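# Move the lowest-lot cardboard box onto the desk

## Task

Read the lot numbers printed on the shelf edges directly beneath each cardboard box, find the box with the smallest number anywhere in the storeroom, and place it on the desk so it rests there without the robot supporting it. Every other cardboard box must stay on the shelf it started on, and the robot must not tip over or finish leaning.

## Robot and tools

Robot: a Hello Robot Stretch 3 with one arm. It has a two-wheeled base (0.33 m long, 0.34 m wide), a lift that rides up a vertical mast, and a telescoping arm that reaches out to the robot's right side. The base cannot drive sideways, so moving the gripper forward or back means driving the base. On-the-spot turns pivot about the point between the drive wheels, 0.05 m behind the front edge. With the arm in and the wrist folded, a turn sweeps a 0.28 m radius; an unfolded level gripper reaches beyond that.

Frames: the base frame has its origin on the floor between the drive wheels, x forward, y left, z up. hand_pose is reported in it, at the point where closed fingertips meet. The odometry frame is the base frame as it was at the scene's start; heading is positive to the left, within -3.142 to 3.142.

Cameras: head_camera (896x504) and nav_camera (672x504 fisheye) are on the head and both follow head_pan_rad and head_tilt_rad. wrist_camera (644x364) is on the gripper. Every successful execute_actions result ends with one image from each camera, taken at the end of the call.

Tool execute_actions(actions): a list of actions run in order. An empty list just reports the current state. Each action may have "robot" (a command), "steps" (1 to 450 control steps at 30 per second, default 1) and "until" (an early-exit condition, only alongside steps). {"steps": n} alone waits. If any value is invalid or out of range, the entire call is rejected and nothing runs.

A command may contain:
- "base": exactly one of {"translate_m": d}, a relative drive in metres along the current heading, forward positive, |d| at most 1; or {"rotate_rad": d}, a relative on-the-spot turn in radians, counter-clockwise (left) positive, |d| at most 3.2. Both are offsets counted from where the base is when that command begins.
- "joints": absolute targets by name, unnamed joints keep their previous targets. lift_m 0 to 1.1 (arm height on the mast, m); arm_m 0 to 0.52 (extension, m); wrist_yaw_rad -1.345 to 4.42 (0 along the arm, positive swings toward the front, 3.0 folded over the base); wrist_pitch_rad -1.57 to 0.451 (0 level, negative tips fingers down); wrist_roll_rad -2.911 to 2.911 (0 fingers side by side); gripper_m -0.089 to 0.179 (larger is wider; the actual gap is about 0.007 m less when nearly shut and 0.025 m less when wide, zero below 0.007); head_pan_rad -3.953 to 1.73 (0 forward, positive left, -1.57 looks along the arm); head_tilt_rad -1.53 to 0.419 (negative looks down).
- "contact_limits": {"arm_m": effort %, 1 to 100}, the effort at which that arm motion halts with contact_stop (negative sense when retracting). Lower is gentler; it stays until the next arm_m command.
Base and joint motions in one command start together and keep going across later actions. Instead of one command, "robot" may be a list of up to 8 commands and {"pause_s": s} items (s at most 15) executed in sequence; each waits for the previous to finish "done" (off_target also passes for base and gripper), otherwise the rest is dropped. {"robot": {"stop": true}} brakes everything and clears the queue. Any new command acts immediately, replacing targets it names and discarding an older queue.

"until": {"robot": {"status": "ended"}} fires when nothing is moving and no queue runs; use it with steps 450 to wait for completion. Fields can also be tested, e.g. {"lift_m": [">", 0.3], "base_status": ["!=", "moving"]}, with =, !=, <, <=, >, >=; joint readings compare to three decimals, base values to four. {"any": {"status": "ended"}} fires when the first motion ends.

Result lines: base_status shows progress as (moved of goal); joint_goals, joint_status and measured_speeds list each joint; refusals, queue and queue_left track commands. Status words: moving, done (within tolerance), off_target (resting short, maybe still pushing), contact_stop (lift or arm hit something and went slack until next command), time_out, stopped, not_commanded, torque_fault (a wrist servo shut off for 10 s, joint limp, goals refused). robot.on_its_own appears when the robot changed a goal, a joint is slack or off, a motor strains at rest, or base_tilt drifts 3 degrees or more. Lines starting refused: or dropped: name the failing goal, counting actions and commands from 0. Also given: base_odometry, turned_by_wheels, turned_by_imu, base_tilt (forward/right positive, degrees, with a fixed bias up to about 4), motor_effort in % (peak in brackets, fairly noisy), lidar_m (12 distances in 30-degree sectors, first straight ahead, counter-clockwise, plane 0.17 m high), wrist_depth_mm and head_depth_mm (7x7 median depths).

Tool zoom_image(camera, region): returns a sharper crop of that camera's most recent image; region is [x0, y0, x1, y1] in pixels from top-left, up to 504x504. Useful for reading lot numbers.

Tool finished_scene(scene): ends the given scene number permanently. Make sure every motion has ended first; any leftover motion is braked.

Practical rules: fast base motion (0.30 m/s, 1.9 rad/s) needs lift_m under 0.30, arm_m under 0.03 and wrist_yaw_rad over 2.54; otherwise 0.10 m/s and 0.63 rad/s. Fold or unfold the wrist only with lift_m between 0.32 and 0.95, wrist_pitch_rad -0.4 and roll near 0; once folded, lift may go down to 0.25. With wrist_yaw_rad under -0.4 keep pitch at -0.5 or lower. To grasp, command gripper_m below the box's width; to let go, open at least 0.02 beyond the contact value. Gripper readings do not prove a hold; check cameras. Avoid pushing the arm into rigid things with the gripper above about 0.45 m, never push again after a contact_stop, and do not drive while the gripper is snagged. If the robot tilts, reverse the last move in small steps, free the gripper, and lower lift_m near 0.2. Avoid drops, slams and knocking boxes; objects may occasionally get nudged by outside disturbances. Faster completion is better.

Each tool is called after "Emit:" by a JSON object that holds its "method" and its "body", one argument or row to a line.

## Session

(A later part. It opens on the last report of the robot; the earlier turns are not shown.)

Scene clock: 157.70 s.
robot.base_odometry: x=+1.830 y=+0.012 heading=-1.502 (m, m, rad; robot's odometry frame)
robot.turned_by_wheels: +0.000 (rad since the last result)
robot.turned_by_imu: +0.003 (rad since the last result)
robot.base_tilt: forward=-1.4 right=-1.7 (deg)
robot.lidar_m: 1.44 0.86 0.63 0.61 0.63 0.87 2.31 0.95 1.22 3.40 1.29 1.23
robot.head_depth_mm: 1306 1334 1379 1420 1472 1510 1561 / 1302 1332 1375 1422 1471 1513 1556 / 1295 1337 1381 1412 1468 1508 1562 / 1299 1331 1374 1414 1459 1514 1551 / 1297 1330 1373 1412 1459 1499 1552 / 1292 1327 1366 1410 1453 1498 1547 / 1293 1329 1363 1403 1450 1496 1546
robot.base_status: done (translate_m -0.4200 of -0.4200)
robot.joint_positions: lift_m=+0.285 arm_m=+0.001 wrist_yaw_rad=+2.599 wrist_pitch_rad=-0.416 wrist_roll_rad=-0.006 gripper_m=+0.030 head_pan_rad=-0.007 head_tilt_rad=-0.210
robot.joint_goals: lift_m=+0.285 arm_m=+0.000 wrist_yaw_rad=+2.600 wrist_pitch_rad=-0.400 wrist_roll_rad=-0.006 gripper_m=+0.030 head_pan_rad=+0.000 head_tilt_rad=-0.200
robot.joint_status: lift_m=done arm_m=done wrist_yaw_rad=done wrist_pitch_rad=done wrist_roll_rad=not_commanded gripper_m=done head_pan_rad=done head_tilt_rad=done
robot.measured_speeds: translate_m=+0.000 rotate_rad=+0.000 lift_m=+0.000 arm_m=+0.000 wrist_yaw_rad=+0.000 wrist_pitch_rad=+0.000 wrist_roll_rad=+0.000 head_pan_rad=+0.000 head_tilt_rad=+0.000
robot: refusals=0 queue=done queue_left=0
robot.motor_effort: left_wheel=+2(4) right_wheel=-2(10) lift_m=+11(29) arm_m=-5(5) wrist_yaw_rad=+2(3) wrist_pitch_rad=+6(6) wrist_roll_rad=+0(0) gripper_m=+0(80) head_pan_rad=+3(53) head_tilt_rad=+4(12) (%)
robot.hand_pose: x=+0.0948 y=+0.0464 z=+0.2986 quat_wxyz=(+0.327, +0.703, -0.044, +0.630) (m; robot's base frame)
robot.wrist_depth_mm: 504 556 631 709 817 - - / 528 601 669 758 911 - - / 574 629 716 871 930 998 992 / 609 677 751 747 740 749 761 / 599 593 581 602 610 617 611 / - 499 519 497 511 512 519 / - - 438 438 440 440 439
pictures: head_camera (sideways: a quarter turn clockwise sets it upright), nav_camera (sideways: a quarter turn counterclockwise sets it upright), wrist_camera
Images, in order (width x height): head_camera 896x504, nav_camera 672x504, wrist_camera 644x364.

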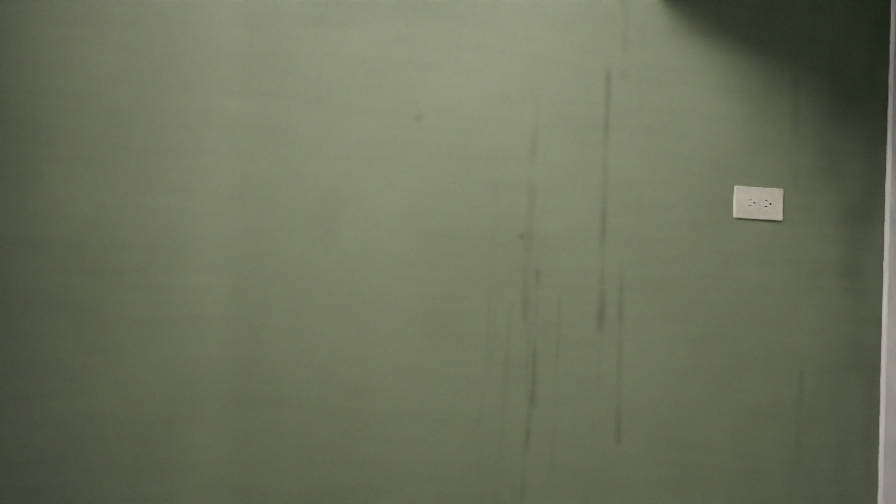

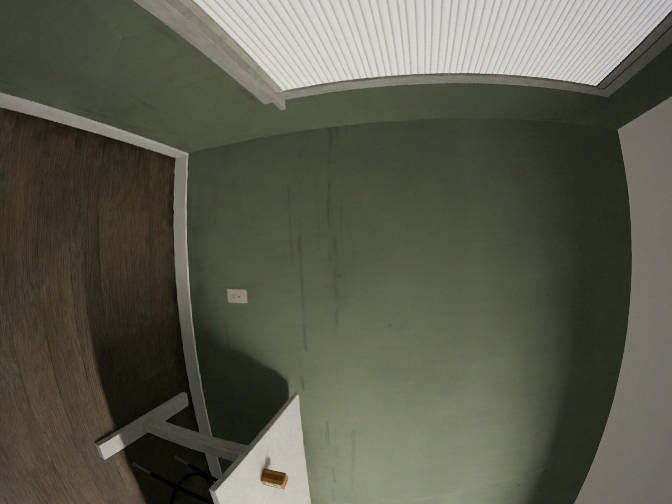

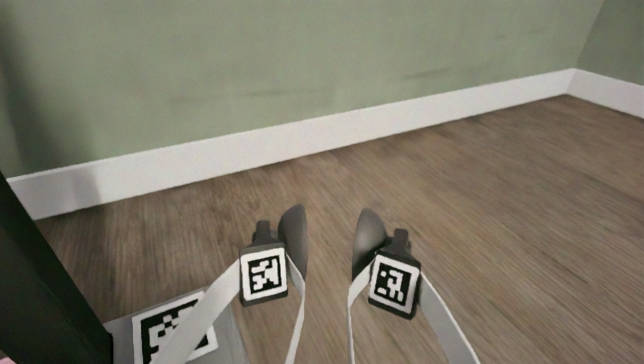

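Emit:
{"method": "execute_actions", "body": {
  "actions": [
    {"robot":{"base":{"rotate_rad":-1.571},"joints":{"head_pan_rad":0.28,"head_tilt_rad":-0.3}},"steps":300,"until":{"robot":{"status":"ended"}}},
    {"robot":{"base":{"translate_m":1.0}},"steps":300,"until":{"robot":{"x":["<",1.2]}}},
    {"robot":{"base":{"translate_m":0.8}},"steps":300,"until":{"robot":{"status":"ended"}}}
  ]
}}

Scene clock: 166.47 s.
robot.base_odometry: x=+0.392 y=-0.087 heading=-3.073 (m, m, rad; robot's odometry frame)
robot.turned_by_wheels: -1.571 (rad since the last result)
robot.turned_by_imu: -1.562 (rad since the last result)
robot.base_tilt: forward=-1.5 right=-1.5 (deg)
robot.lidar_m: 2.23 1.93 1.09 0.71 1.13 2.04 2.05 1.22 0.91 0.88 0.92 1.27
robot.head_depth_mm: 2282 2327 2454 2567 2660 2222 1721 / 2347 2446 2537 2636 2520 2198 1699 / 2419 2517 2608 2713 2789 2197 1698 / 2468 2563 2678 2772 2863 2161 1671 / 2453 2379 2472 2596 2671 2146 1665 / 2615 2712 2825 2963 2925 2128 1659 / 2296 2369 2457 2550 2611 2116 1653
robot.base_status: done (translate_m +0.8000 of +0.8000)
robot.joint_positions: lift_m=+0.285 arm_m=+0.001 wrist_yaw_rad=+2.599 wrist_pitch_rad=-0.416 wrist_roll_rad=-0.006 gripper_m=+0.030 head_pan_rad=+0.273 head_tilt_rad=-0.297
robot.joint_goals: lift_m=+0.285 arm_m=+0.000 wrist_yaw_rad=+2.600 wrist_pitch_rad=-0.400 wrist_roll_rad=-0.006 gripper_m=+0.030 head_pan_rad=+0.280 head_tilt_rad=-0.300
robot.joint_status: lift_m=done arm_m=done wrist_yaw_rad=done wrist_pitch_rad=done wrist_roll_rad=not_commanded gripper_m=done head_pan_rad=done head_tilt_rad=done
robot.measured_speeds: translate_m=+0.000 rotate_rad=+0.000 lift_m=+0.000 arm_m=+0.000 wrist_yaw_rad=+0.000 wrist_pitch_rad=+0.000 wrist_roll_rad=+0.000 head_pan_rad=+0.000 head_tilt_rad=+0.000
robot: refusals=0 queue=done queue_left=0
robot.motor_effort: left_wheel=+1(8) right_wheel=-3(10) lift_m=+11(11) arm_m=-5(5) wrist_yaw_rad=+2(2) wrist_pitch_rad=+5(6) wrist_roll_rad=+0(0) gripper_m=+0(1) head_pan_rad=+3(29) head_tilt_rad=-1(8) (%)
robot.hand_pose: x=+0.0948 y=+0.0463 z=+0.2986 quat_wxyz=(+0.327, +0.703, -0.043, +0.630) (m; robot's base frame)
robot.wrist_depth_mm: - - - - - - - / - - - - - - - / 957 937 947 993 988 969 998 / 714 746 727 760 729 762 783 / 599 603 602 595 622 613 607 / - 508 523 503 519 507 510 / - - 436 434 441 446 438
pictures: head_camera (sideways: a quarter turn clockwise sets it upright), nav_camera (sideways: a quarter turn counterclockwise sets it upright), wrist_camera
Images, in order (width x height): head_camera 896x504, nav_camera 672x504, wrist_camera 644x364.

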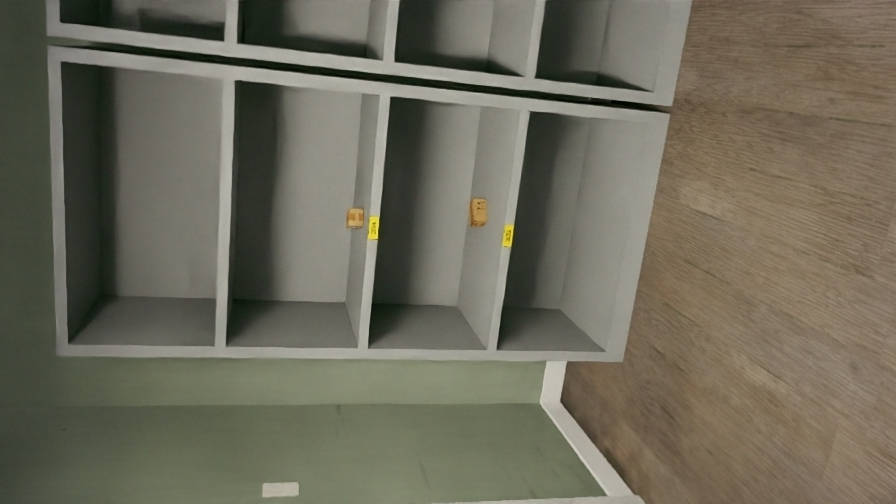

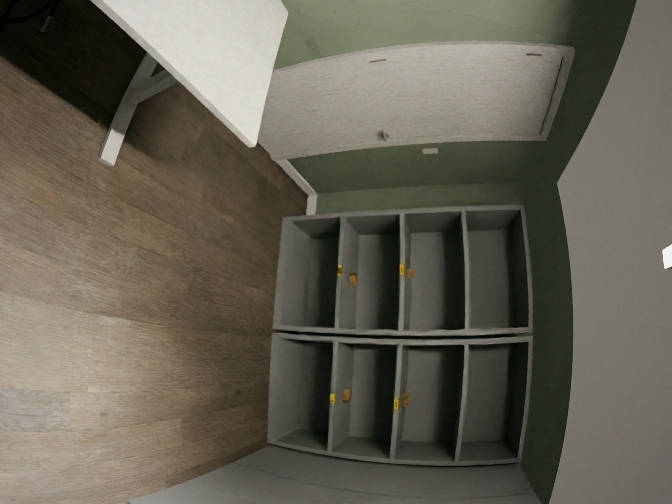

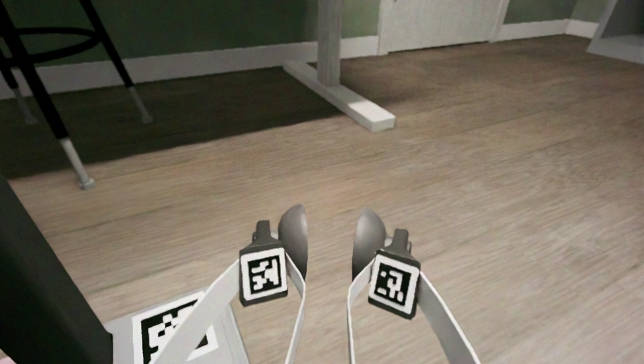

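Emit:
{"method": "zoom_image", "body": {
  "camera": "head_camera",
  "region": [490, 215, 530, 255]
}}

Emit:
{"method": "zoom_image", "body": {
  "camera": "head_camera",
  "region": [355, 208, 395, 248]
}}

Region (490, 215, 530, 255) of head_camera's 896x504 image, scaled by 12.600, with more detail than that image has.

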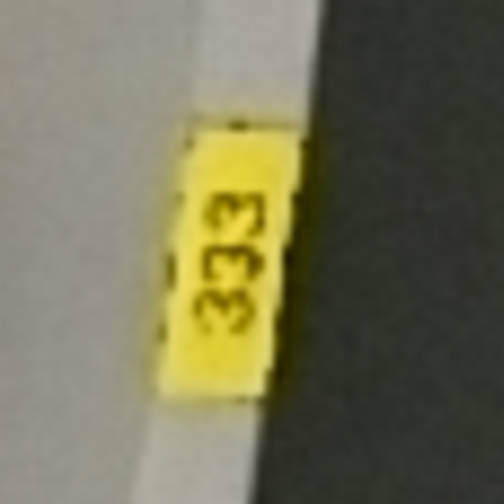

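Region (355, 208, 395, 248) of head_camera's 896x504 image, scaled by 12.600, with more detail than that image has.

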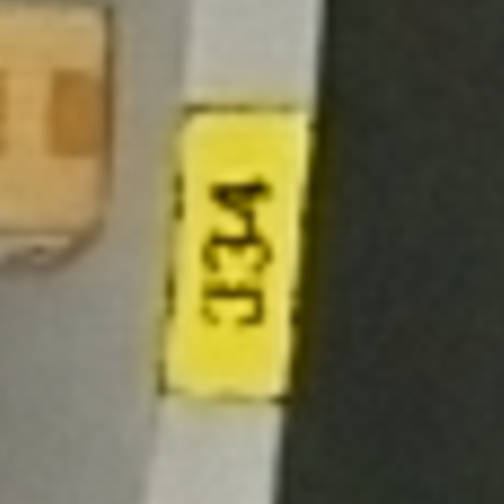

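Emit:
{"method": "execute_actions", "body": {
  "actions": [
    {"robot":{"joints":{"head_pan_rad":1.5,"head_tilt_rad":-0.5}},"steps":90,"until":{"robot":{"status":"ended"}}}
  ]
}}

Scene clock: 167.87 s.
robot.base_odometry: x=+0.392 y=-0.087 heading=-3.073 (m, m, rad; robot's odometry frame)
robot.turned_by_wheels: +0.000 (rad since the last result)
robot.turned_by_imu: +0.000 (rad since the last result)
robot.base_tilt: forward=-1.4 right=-1.6 (deg)
robot.lidar_m: 2.23 1.93 1.10 0.71 1.14 2.04 2.04 1.22 0.91 0.88 0.92 1.28
robot.head_depth_mm: 1227 1322 1429 1383 993 856 1381 / 1218 1307 1420 1362 986 851 1425 / 1214 1303 1410 1347 977 844 1412 / 1202 1296 1403 1324 968 809 1407 / 1200 1290 1387 1316 958 802 1375 / 1192 1281 1379 1297 951 796 1351 / 1184 1272 1370 1280 941 792 1349
robot.base_status: done (translate_m +0.8000 of +0.8000)
robot.joint_positions: lift_m=+0.285 arm_m=+0.001 wrist_yaw_rad=+2.599 wrist_pitch_rad=-0.416 wrist_roll_rad=-0.006 gripper_m=+0.030 head_pan_rad=+1.493 head_tilt_rad=-0.494
robot.joint_goals: lift_m=+0.285 arm_m=+0.000 wrist_yaw_rad=+2.600 wrist_pitch_rad=-0.400 wrist_roll_rad=-0.006 gripper_m=+0.030 head_pan_rad=+1.500 head_tilt_rad=-0.500
robot.joint_status: lift_m=done arm_m=done wrist_yaw_rad=done wrist_pitch_rad=done wrist_roll_rad=not_commanded gripper_m=done head_pan_rad=done head_tilt_rad=done
robot.measured_speeds: translate_m=+0.000 rotate_rad=+0.000 lift_m=+0.000 arm_m=+0.000 wrist_yaw_rad=+0.000 wrist_pitch_rad=+0.000 wrist_roll_rad=+0.000 head_pan_rad=+0.000 head_tilt_rad=+0.000
robot: refusals=0 queue=done queue_left=0
robot.motor_effort: left_wheel=+1(2) right_wheel=-2(2) lift_m=+11(11) arm_m=-5(5) wrist_yaw_rad=+2(1) wrist_pitch_rad=+5(5) wrist_roll_rad=-1(0) gripper_m=+0(0) head_pan_rad=+4(53) head_tilt_rad=-2(19) (%)
robot.hand_pose: x=+0.0948 y=+0.0463 z=+0.2986 quat_wxyz=(+0.327, +0.703, -0.043, +0.630) (m; robot's base frame)
robot.wrist_depth_mm: - - - - - - - / - - - - - - - / 974 928 962 967 - 989 - / 722 729 727 750 758 758 761 / 601 583 604 608 618 605 615 / - 509 521 490 515 506 515 / - - 439 434 436 433 437
pictures: head_camera (sideways: a quarter turn clockwise sets it upright), nav_camera (sideways: a quarter turn counterclockwise sets it upright), wrist_camera
Images, in order (width x height): head_camera 896x504, nav_camera 672x504, wrist_camera 644x364.

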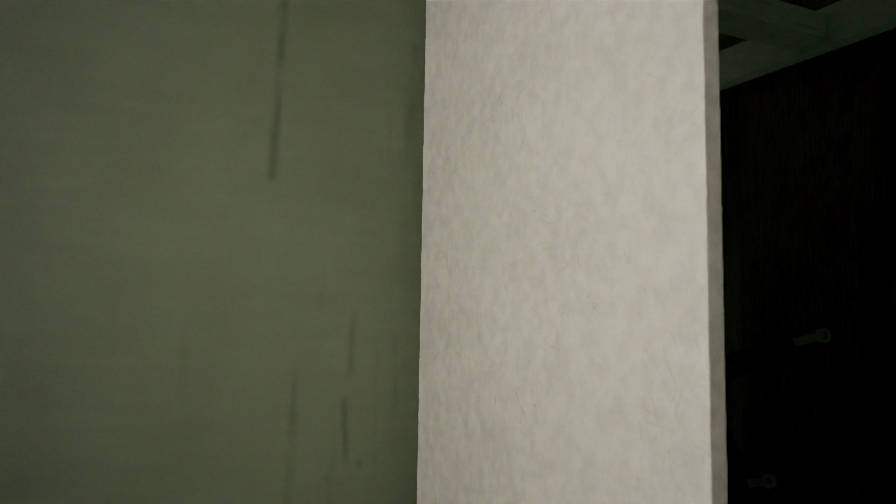

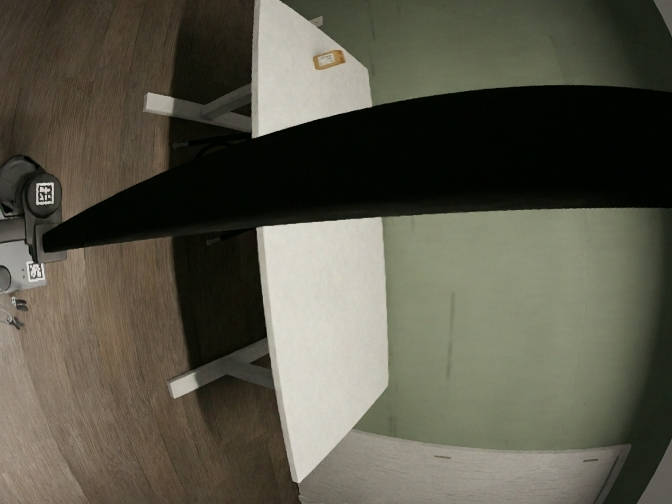

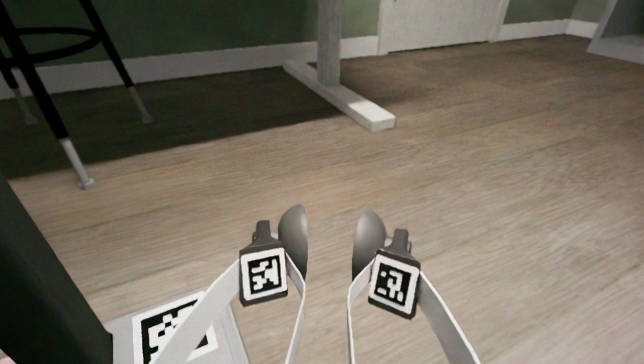

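Box 234 is still on the desk, so I'm finishing the scene.

Emit:
{"method": "finished_scene", "body": {
  "scene": 2
}}

The scene is finished: the task was done.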